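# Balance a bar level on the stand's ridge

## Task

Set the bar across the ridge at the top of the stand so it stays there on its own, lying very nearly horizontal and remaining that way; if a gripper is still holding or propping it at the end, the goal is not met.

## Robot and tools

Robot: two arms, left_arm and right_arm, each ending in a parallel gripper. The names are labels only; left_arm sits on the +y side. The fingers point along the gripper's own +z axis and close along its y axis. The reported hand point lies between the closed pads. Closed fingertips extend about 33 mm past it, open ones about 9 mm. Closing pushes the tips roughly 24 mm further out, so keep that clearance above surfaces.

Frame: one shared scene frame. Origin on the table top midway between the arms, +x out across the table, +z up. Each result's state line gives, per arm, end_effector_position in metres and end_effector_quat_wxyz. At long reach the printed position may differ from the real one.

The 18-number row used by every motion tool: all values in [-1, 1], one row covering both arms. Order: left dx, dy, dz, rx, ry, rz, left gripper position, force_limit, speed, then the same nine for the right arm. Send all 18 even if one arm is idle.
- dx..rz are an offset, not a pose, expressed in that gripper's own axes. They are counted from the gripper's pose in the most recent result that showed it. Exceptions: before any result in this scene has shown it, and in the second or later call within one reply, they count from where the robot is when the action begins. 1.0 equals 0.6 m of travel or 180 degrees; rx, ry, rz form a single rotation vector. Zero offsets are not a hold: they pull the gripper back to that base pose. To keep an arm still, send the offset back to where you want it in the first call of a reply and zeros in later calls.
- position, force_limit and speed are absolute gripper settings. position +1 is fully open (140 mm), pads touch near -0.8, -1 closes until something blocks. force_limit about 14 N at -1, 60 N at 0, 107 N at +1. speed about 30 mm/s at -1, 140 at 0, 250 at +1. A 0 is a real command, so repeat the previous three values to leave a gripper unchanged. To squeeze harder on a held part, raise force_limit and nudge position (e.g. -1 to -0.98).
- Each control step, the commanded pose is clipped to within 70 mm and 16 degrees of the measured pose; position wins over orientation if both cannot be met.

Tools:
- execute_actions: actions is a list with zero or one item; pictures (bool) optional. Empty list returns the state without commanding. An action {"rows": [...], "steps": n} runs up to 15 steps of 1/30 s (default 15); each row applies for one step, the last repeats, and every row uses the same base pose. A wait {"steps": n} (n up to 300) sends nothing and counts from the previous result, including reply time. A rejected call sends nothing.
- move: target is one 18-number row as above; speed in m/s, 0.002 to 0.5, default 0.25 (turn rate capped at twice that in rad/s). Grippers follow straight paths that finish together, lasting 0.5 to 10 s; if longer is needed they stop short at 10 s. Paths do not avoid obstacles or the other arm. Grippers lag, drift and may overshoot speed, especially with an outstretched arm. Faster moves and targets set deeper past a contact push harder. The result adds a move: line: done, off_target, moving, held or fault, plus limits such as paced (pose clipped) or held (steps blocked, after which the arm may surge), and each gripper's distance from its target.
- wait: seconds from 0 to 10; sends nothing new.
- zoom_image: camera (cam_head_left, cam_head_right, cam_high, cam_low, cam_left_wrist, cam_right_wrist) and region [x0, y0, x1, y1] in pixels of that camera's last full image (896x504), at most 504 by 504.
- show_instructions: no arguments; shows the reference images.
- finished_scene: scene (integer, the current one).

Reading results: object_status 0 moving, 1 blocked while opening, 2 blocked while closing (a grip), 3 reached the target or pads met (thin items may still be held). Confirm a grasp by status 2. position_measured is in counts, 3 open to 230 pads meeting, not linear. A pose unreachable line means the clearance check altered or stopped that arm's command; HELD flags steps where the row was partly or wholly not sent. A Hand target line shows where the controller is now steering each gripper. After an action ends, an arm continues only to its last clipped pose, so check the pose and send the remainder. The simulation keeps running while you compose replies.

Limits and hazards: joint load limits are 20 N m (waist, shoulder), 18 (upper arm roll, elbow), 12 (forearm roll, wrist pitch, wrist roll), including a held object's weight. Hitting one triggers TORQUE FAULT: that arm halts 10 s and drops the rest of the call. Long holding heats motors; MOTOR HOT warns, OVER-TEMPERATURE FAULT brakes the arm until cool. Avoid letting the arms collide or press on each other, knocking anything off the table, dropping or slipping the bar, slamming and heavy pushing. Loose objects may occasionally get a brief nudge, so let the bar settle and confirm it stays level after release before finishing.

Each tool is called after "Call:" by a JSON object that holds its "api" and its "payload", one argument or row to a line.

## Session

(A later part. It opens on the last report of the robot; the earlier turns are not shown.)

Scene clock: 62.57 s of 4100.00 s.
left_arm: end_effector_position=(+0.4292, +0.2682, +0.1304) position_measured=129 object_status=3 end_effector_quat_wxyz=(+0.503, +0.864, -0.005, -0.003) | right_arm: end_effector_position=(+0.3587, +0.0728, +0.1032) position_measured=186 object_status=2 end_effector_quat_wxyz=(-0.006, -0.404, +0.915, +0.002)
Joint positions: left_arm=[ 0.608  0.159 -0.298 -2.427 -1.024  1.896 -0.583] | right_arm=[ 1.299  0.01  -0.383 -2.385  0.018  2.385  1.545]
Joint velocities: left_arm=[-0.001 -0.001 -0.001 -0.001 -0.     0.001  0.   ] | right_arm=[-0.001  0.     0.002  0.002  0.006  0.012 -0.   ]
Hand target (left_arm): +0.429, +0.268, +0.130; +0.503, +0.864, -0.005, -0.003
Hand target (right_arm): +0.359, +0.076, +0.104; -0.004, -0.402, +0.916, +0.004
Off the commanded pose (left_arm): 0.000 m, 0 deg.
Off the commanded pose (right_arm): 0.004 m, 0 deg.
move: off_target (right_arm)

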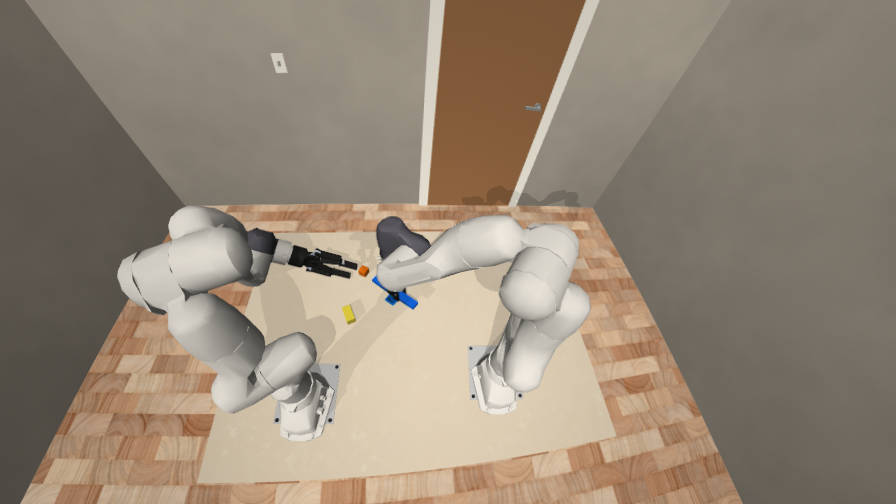

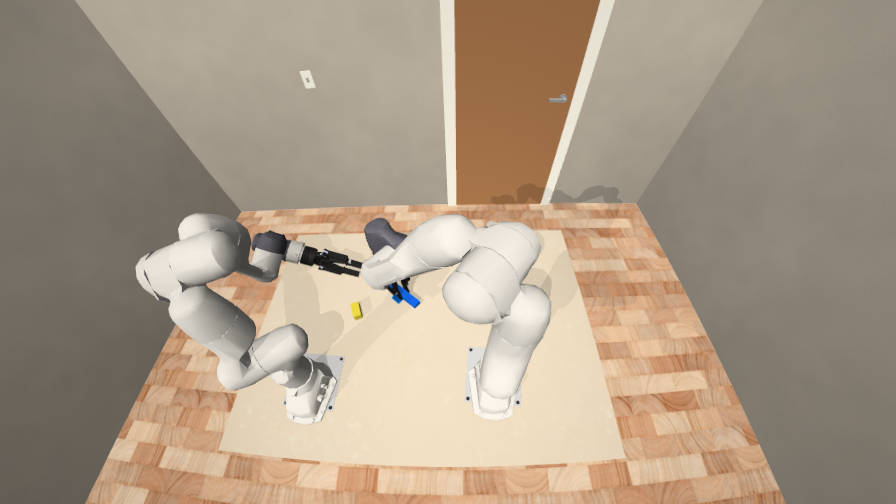

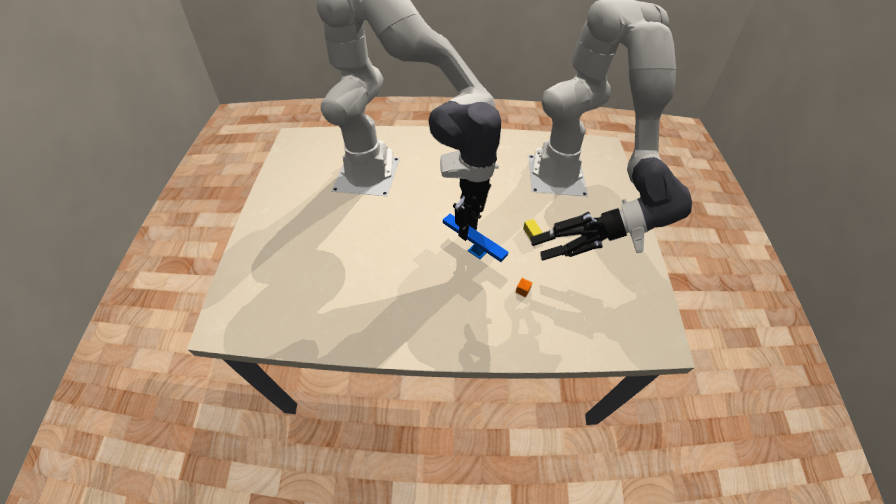

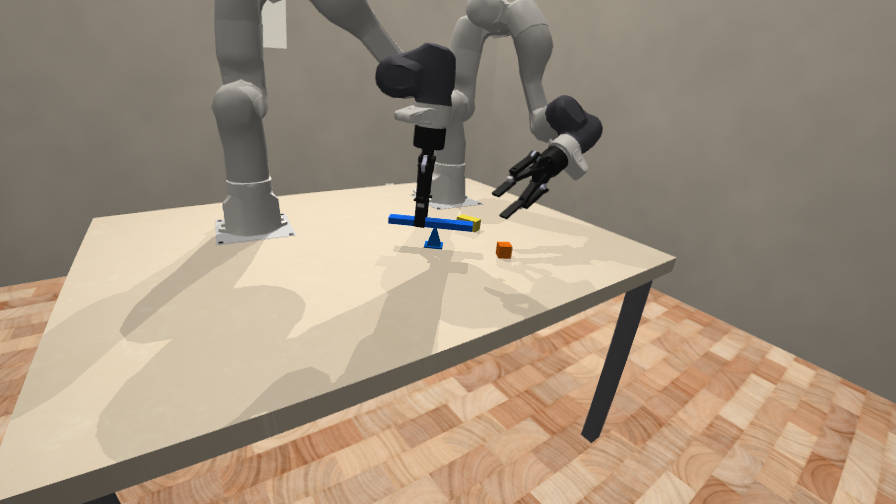

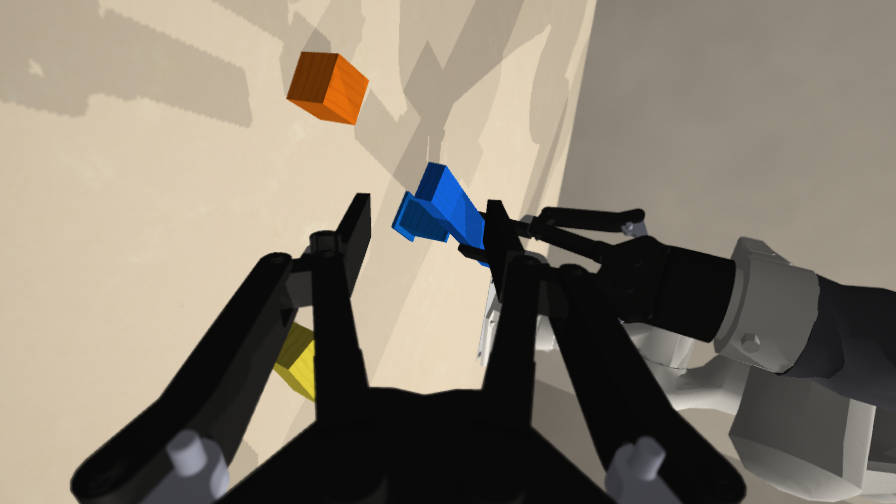

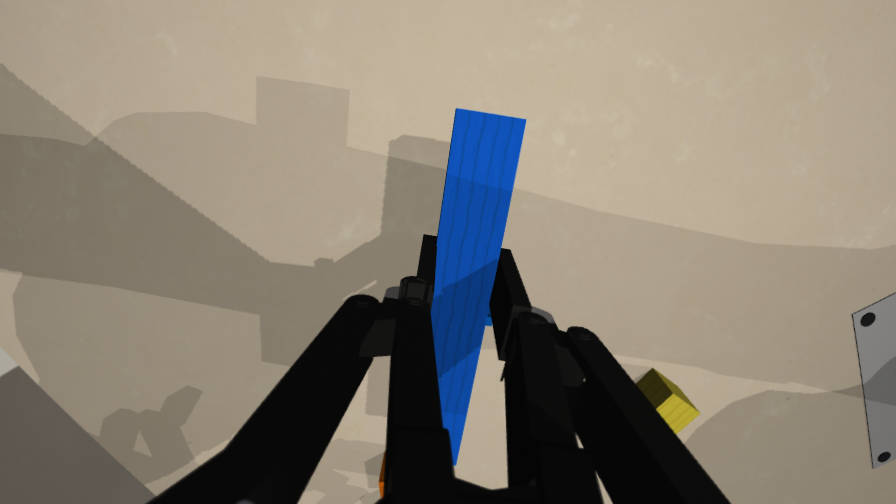

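Call:
{"api": "move", "payload": {
  "target": [0,0,0,0,0,0,0,-1,0,-0.008,0.025,0.008,0,0,0,-1,0.3,-0.6],
  "speed": 0.02
}}

Call:
{"api": "zoom_image", "payload": {
  "camera": "cam_low",
  "region": [340,170,520,270]
}}

Call:
{"api": "zoom_image", "payload": {
  "camera": "cam_high",
  "region": [400,190,560,280]
}}

Scene clock: 66.53 s of 4100.00 s.
left_arm: end_effector_position=(+0.4292, +0.2682, +0.1304) position_measured=129 object_status=3 end_effector_quat_wxyz=(+0.503, +0.864, -0.005, -0.003) | right_arm: end_effector_position=(+0.3510, +0.0842, +0.0981) position_measured=186 object_status=2 end_effector_quat_wxyz=(-0.007, -0.407, +0.913, +0.001)
Joint positions: left_arm=[ 0.608  0.159 -0.298 -2.427 -1.024  1.896 -0.583] | right_arm=[ 1.314  0.032 -0.371 -2.375  0.029  2.391  1.558]
Joint velocities: left_arm=[-0.001  0.     0.001  0.001 -0.001  0.001 -0.   ] | right_arm=[0.    0.    0.    0.001 0.002 0.003 0.009]
Hand target (left_arm): +0.429, +0.268, +0.130; +0.503, +0.864, -0.005, -0.003
Hand target (right_arm): +0.351, +0.087, +0.098; -0.006, -0.404, +0.915, +0.002
Off the commanded pose (left_arm): 0.000 m, 0 deg.
Off the commanded pose (right_arm): 0.002 m, 0 deg.
move: done

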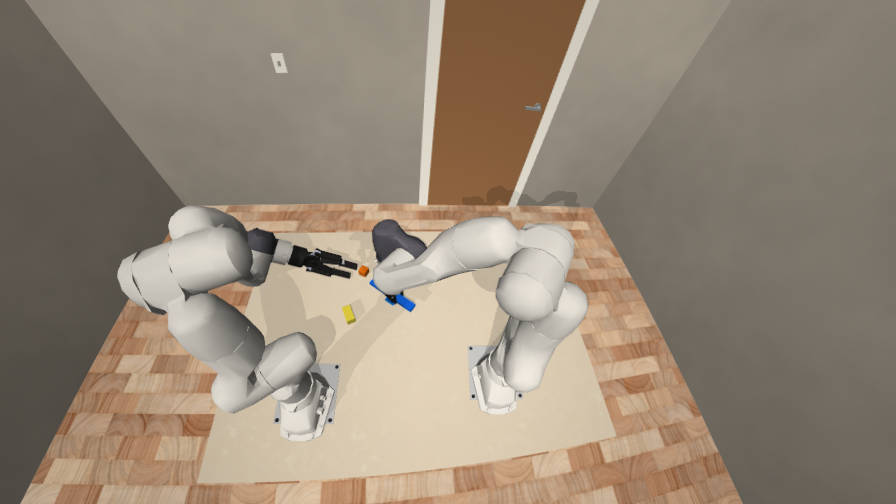

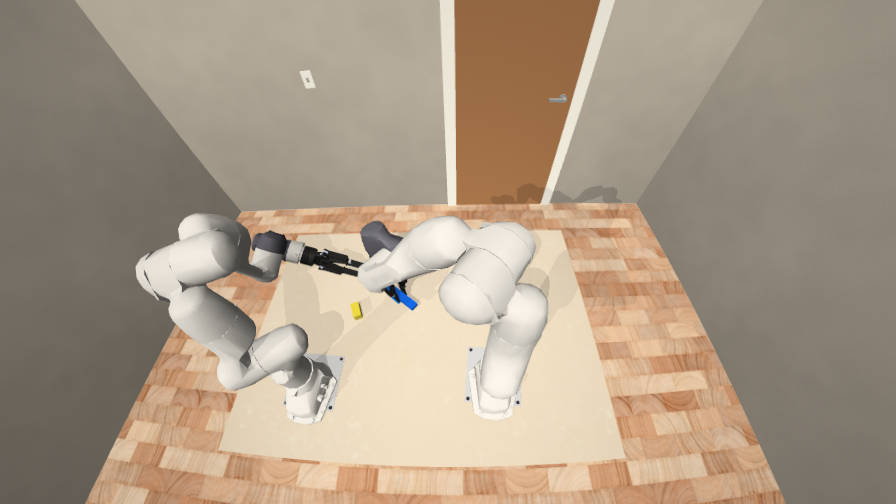

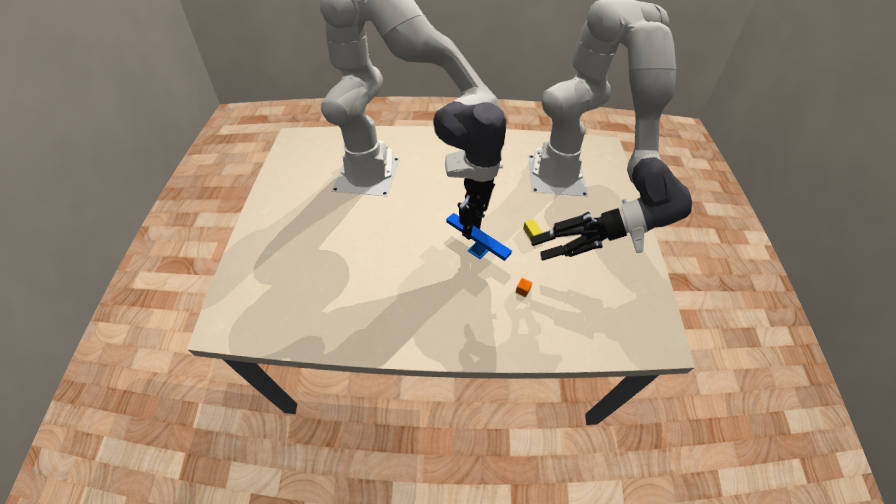

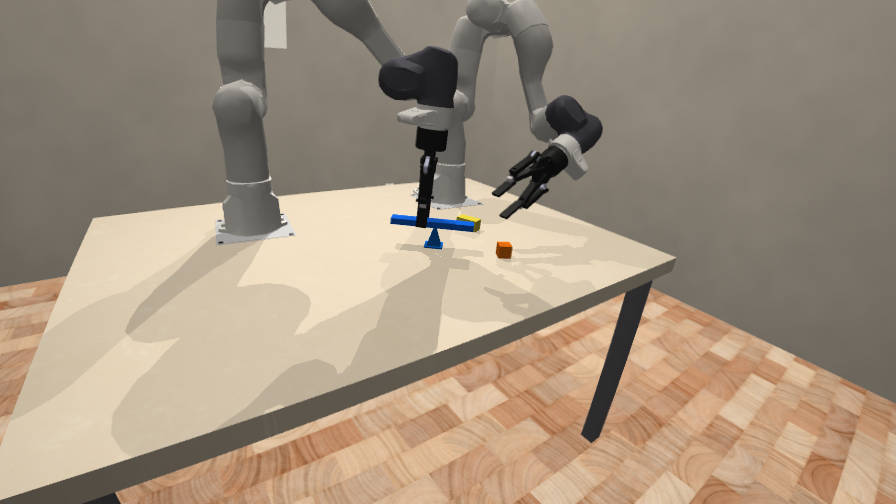

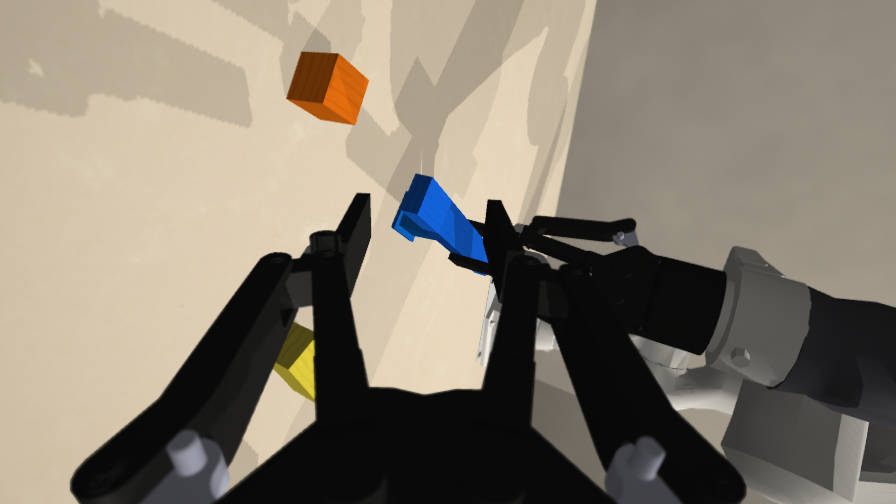

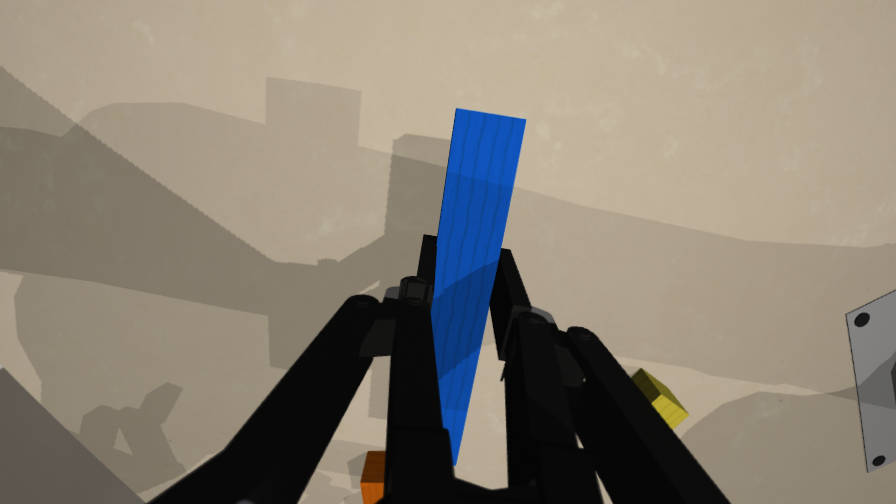

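Region (340, 170, 520, 270) of cam_low's 896x504 image, scaled by 2.800, with more detail than that image has.

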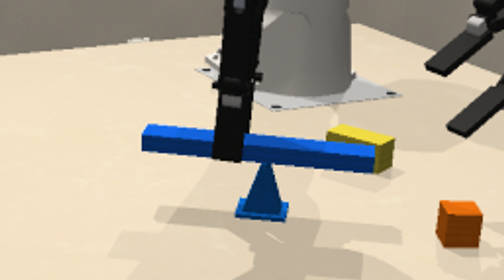

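Region (400, 190, 560, 280) of cam_high's 896x504 image, scaled by 3.150, with more detail than that image has; it fills the top 284 rows of this view, and the rest is white.

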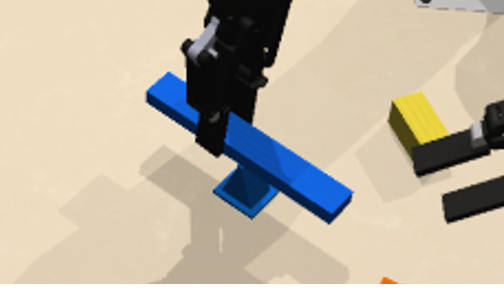

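Call:
{"api": "move", "payload": {
  "target": [-0.015,-0.016,0.13,0,0,0,0,-1,0,-0.005,0,0.017,0,0,0,-1,0.3,-0.6],
  "speed": 0.03
}}

Call:
{"api": "zoom_image", "payload": {
  "camera": "cam_low",
  "region": [340,170,520,270]
}}

Scene clock: 72.60 s of 4100.00 s.
left_arm: end_effector_position=(+0.4197, +0.2056, +0.0834) position_measured=129 object_status=3 end_effector_quat_wxyz=(+0.504, +0.864, -0.003, -0.005) | right_arm: end_effector_position=(+0.3562, +0.0910, +0.0971) position_measured=186 object_status=2 end_effector_quat_wxyz=(+0.000, -0.406, +0.914, +0.006)
Joint positions: left_arm=[ 0.528  0.248 -0.373 -2.478 -1.166  2.054 -0.508] | right_arm=[ 1.315  0.045 -0.371 -2.366  0.041  2.413  1.552]
Joint velocities: left_arm=[ 0.001  0.     0.     0.001 -0.01   0.015  0.016] | right_arm=[ 0.001 -0.    -0.    -0.     0.001  0.002 -0.   ]
Hand target (left_arm): +0.420, +0.205, +0.082; +0.503, +0.864, -0.004, -0.002
Hand target (right_arm): +0.353, +0.086, +0.088; -0.007, -0.407, +0.913, +0.001
Off the commanded pose (left_arm): 0.000 m, 0 deg.
Off the commanded pose (right_arm): 0.011 m, 1 deg.
After step 90, 0.17 s passed at rest.
move: off_target (right_arm)

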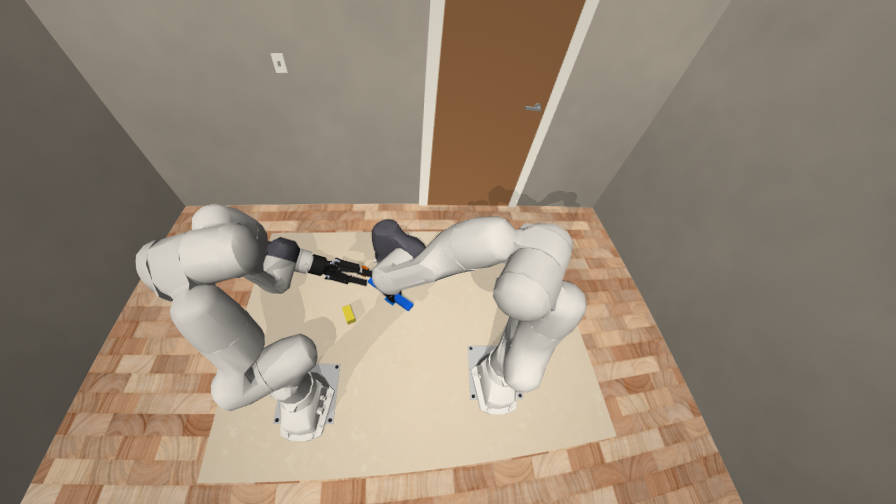

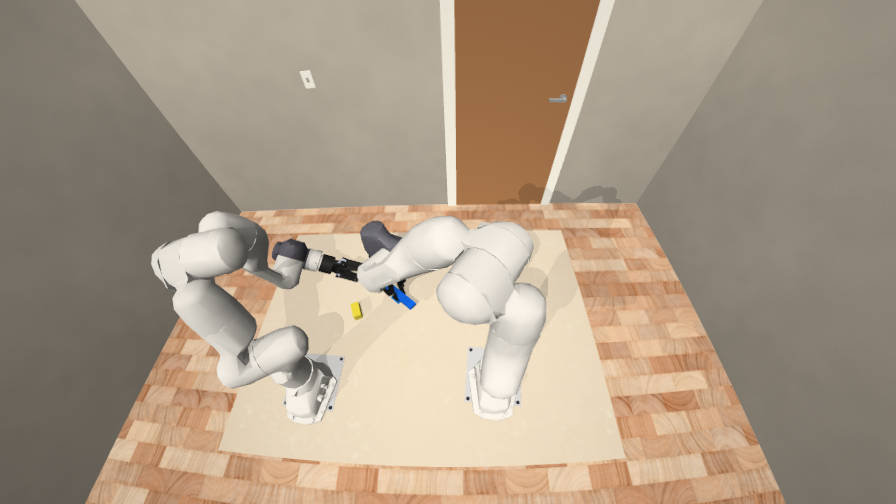

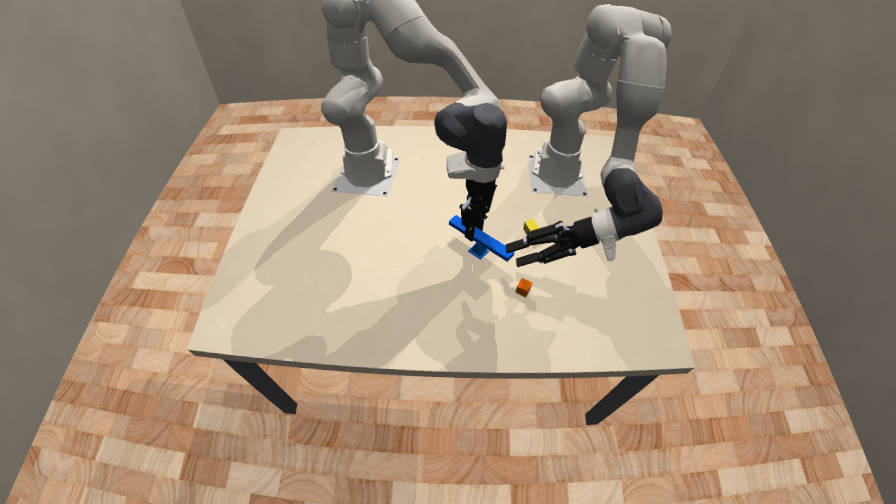

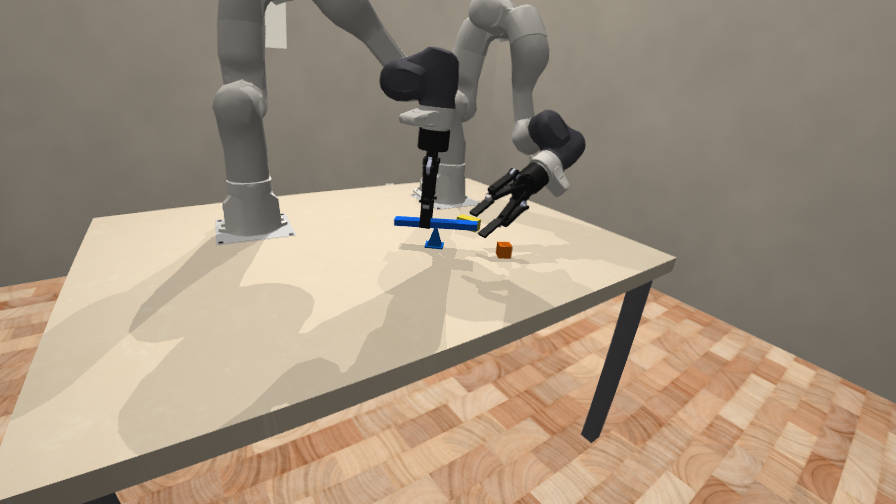

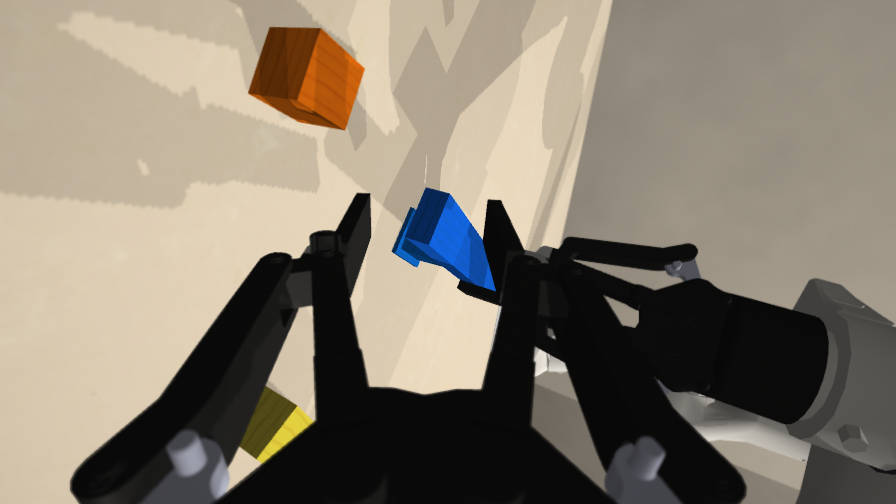

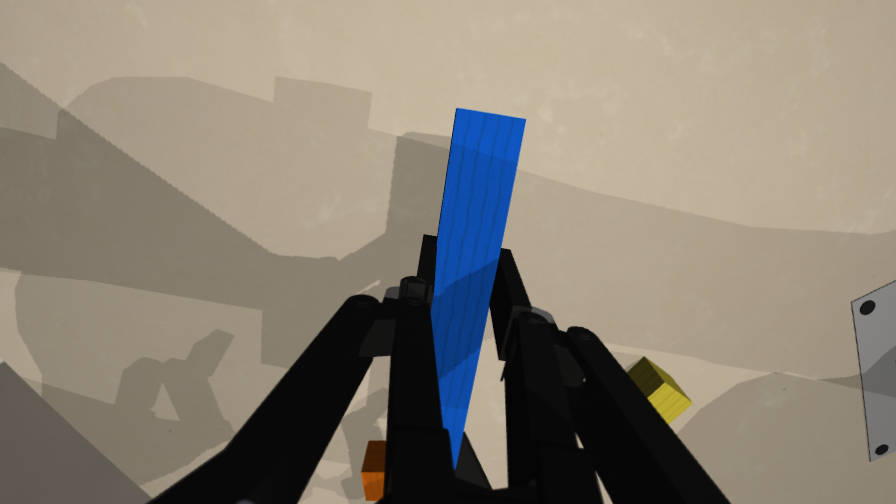

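Region (340, 170, 520, 270) of cam_low's 896x504 image, scaled by 2.800, with more detail than that image has.

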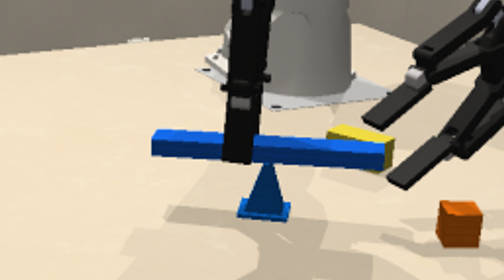

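Call:
{"api": "move", "payload": {
  "target": [0.008,0.007,0.078,0,0,0,0,-1,0,0,0,-0.002,0,0,0,-1,0.3,-0.6],
  "speed": 0.03
}}

Call:
{"api": "zoom_image", "payload": {
  "camera": "cam_low",
  "region": [340,170,520,270]
}}

Scene clock: 77.67 s of 4100.00 s.
left_arm: end_effector_position=(+0.4223, +0.1629, +0.0636) position_measured=129 object_status=3 end_effector_quat_wxyz=(+0.505, +0.863, -0.001, -0.008) | right_arm: end_effector_position=(+0.3562, +0.0911, +0.0976) position_measured=186 object_status=2 end_effector_quat_wxyz=(+0.000, -0.406, +0.914, +0.006)
Joint positions: left_arm=[ 0.467  0.317 -0.422 -2.462 -1.255  2.14  -0.487] | right_arm=[ 1.315  0.044 -0.371 -2.366  0.041  2.412  1.552]
Joint velocities: left_arm=[ 0.     0.     0.     0.003 -0.008  0.014  0.008] | right_arm=[ 0.     0.001  0.001  0.001 -0.     0.    -0.001]
Hand target (left_arm): +0.424, +0.162, +0.063; +0.504, +0.864, -0.002, -0.005
Hand target (right_arm): +0.356, +0.091, +0.098; +0.000, -0.406, +0.914, +0.006
Off the commanded pose (left_arm): 0.002 m, 0 deg.
Off the commanded pose (right_arm): 0.001 m, 0 deg.
After step 90, 0.23 s passed at rest.
move: done

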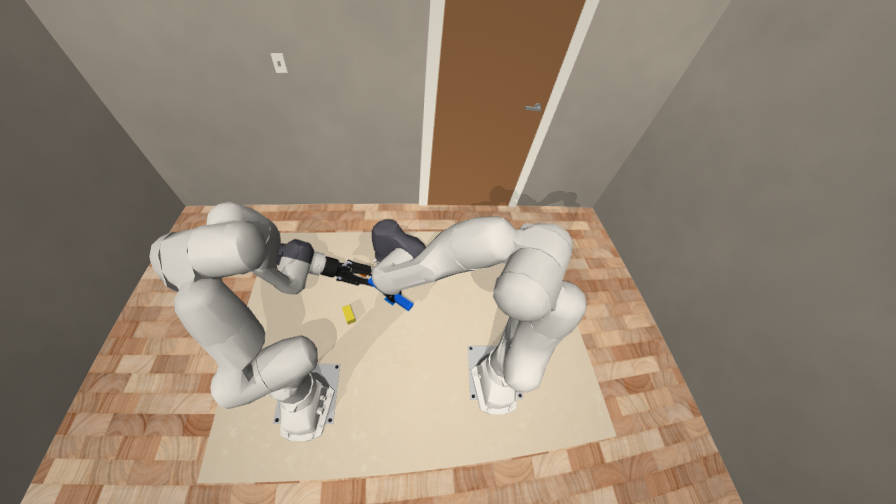

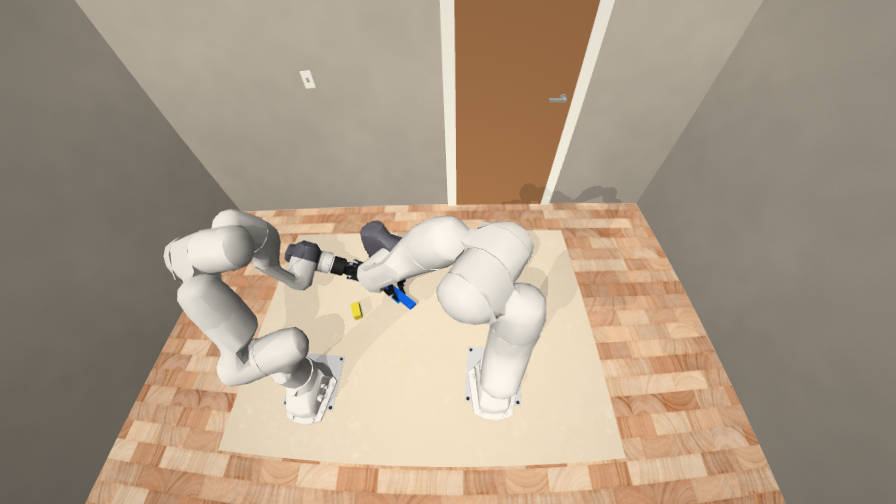

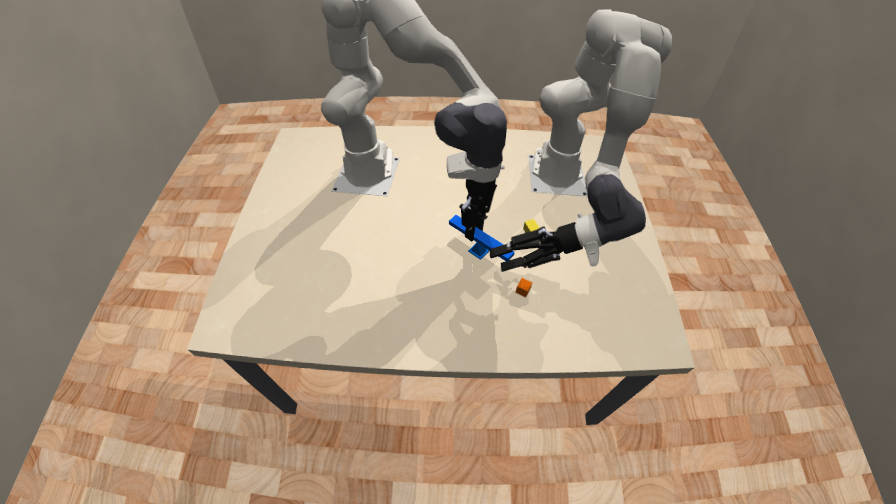

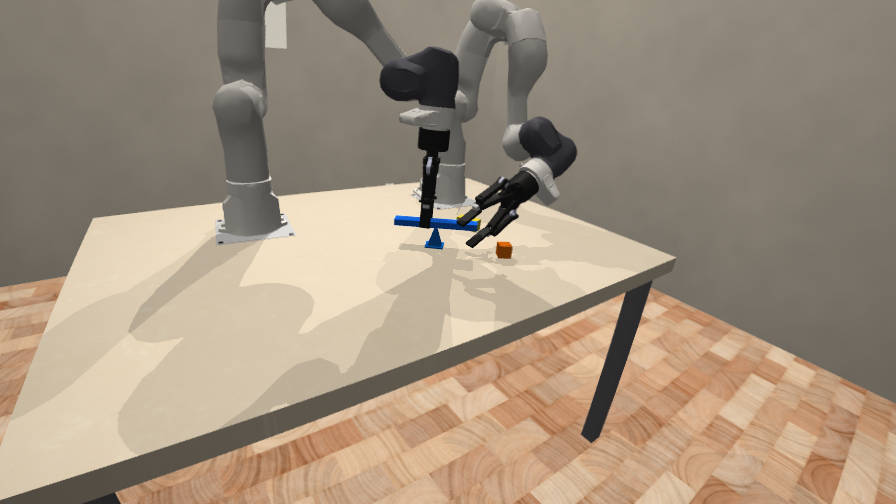

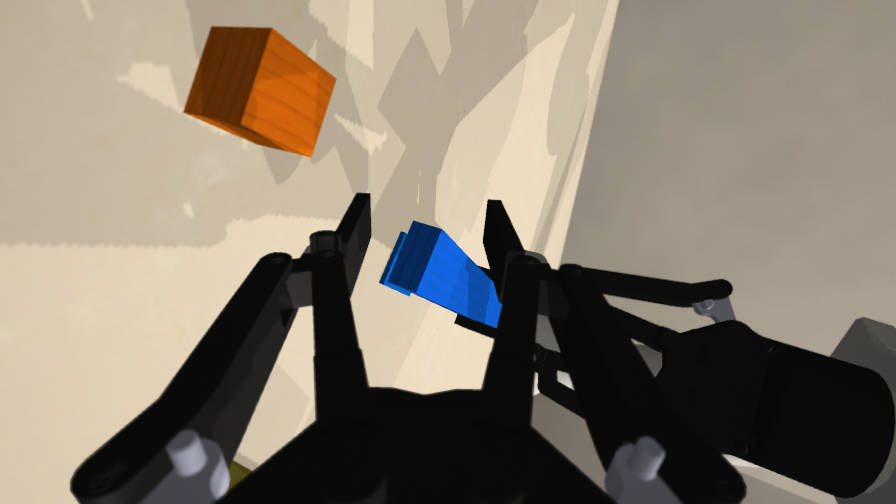

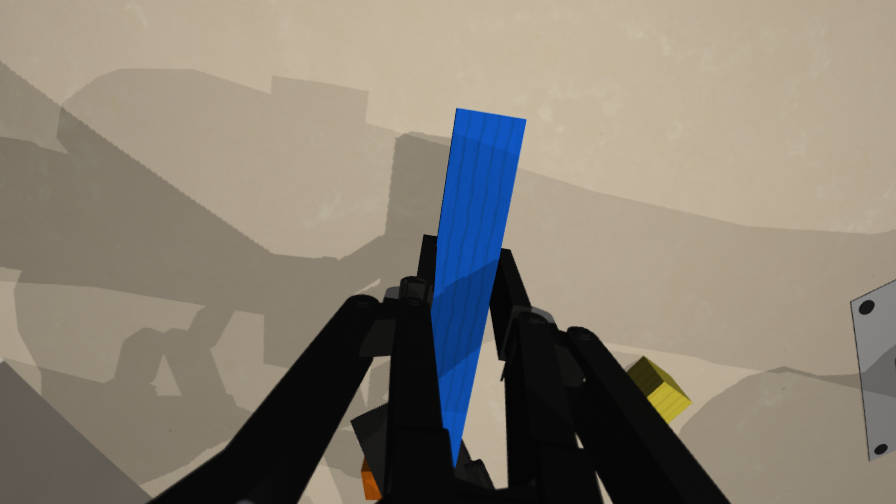

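Region (340, 170, 520, 270) of cam_low's 896x504 image, scaled by 2.800, with more detail than that image has.

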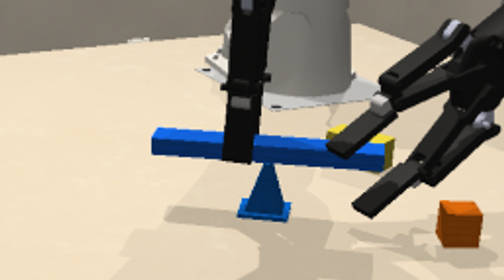

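Call:
{"api": "move", "payload": {
  "target": [-0.035,0.008,0.012,0,0,0,-0.15,-1,-1,0,0,0,0,0,0,-1,0.3,-0.6],
  "speed": 0.02
}}

Call:
{"api": "zoom_image", "payload": {
  "camera": "cam_low",
  "region": [340,170,520,270]
}}

Call:
{"api": "zoom_image", "payload": {
  "camera": "cam_high",
  "region": [400,190,560,280]
}}

Scene clock: 83.20 s of 4100.00 s.
left_arm: end_effector_position=(+0.4020, +0.1549, +0.0650) position_measured=148 object_status=3 end_effector_quat_wxyz=(+0.505, +0.863, +0.001, -0.010) | right_arm: end_effector_position=(+0.3562, +0.0911, +0.0976) position_measured=186 object_status=2 end_effector_quat_wxyz=(+0.000, -0.406, +0.914, +0.006)
Joint positions: left_arm=[ 0.467  0.277 -0.441 -2.522 -1.294  2.143 -0.465] | right_arm=[ 1.315  0.044 -0.371 -2.366  0.041  2.412  1.552]
Joint velocities: left_arm=[-0.    -0.002 -0.    -0.005 -0.008  0.001  0.01 ] | right_arm=[ 0.     0.001  0.001 -0.    -0.001 -0.002  0.001]
Hand target (left_arm): +0.401, +0.154, +0.065; +0.505, +0.863, -0.001, -0.008
Hand target (right_arm): +0.356, +0.091, +0.098; +0.000, -0.406, +0.914, +0.006
Off the commanded pose (left_arm): 0.001 m, 0 deg.
Off the commanded pose (right_arm): 0.000 m, 0 deg.
After step 90, 1.13 s passed at rest.
move: done

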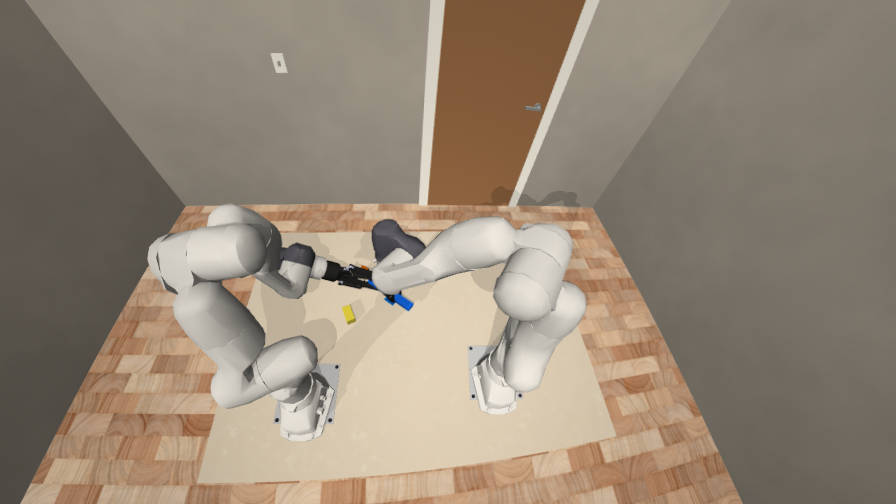

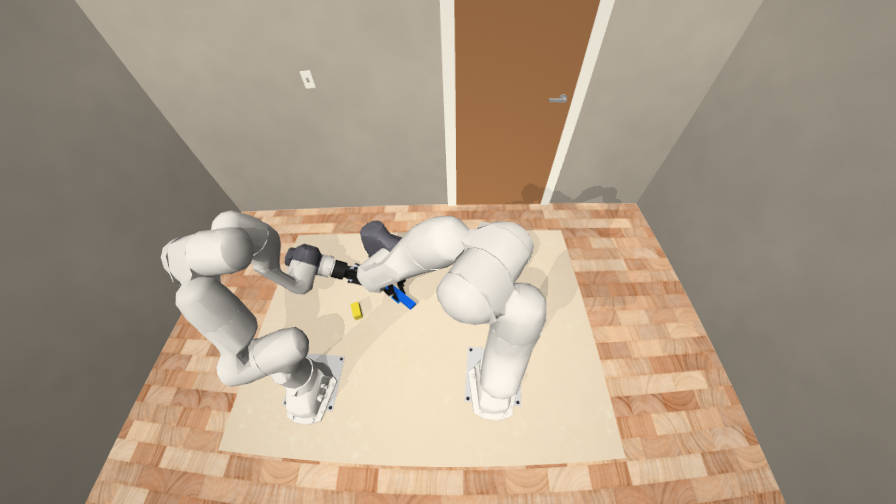

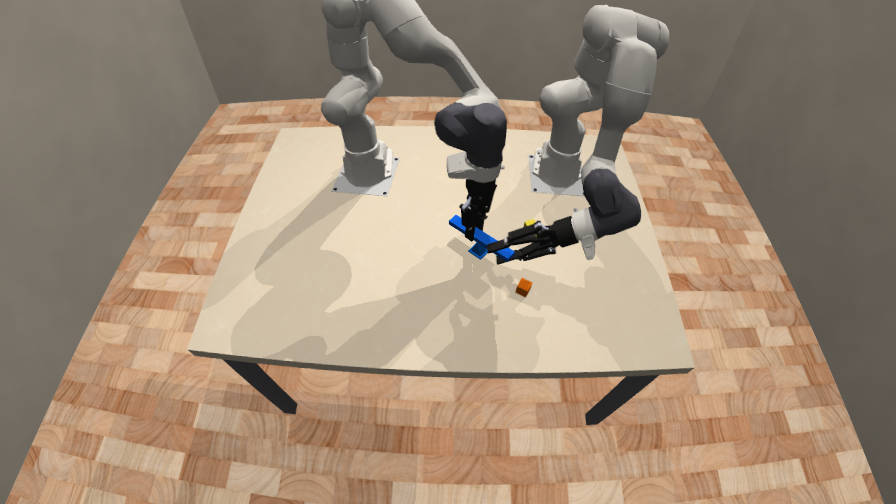

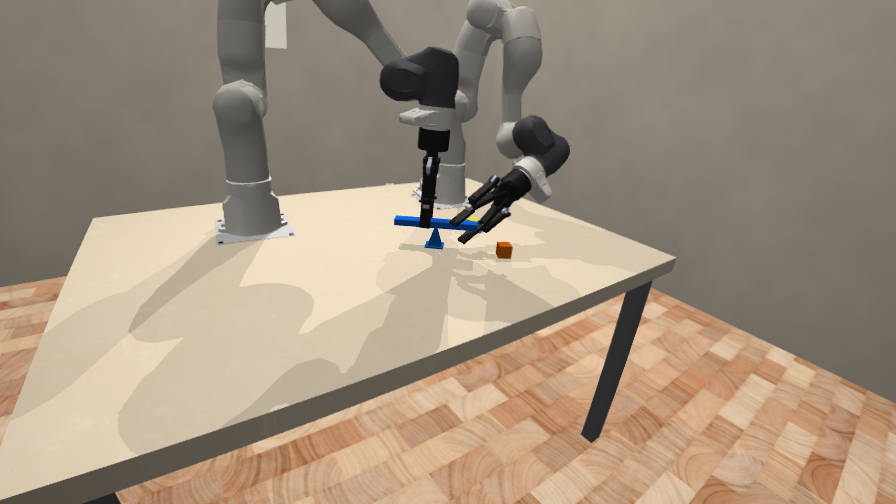

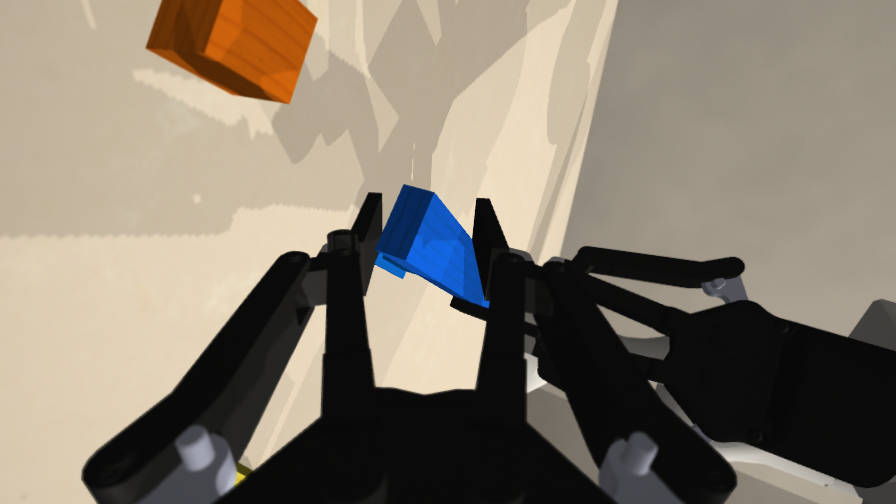

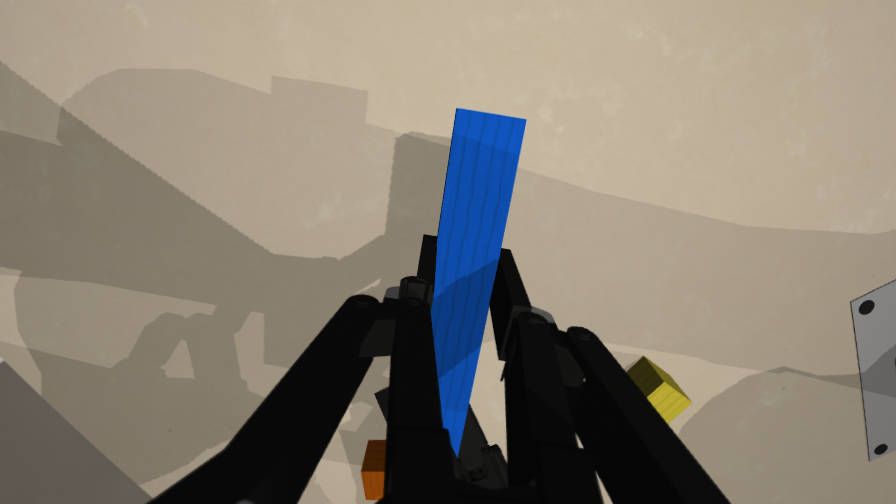

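Region (340, 170, 520, 270) of cam_low's 896x504 image, scaled by 2.800, with more detail than that image has.

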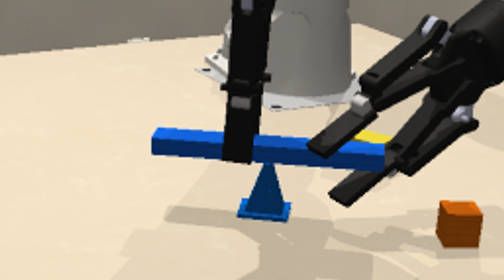

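Region (400, 190, 560, 280) of cam_high's 896x504 image, scaled by 3.150, with more detail than that image has; it fills the top 284 rows of this view, and the rest is white.

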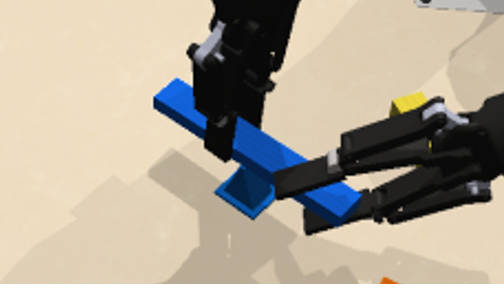

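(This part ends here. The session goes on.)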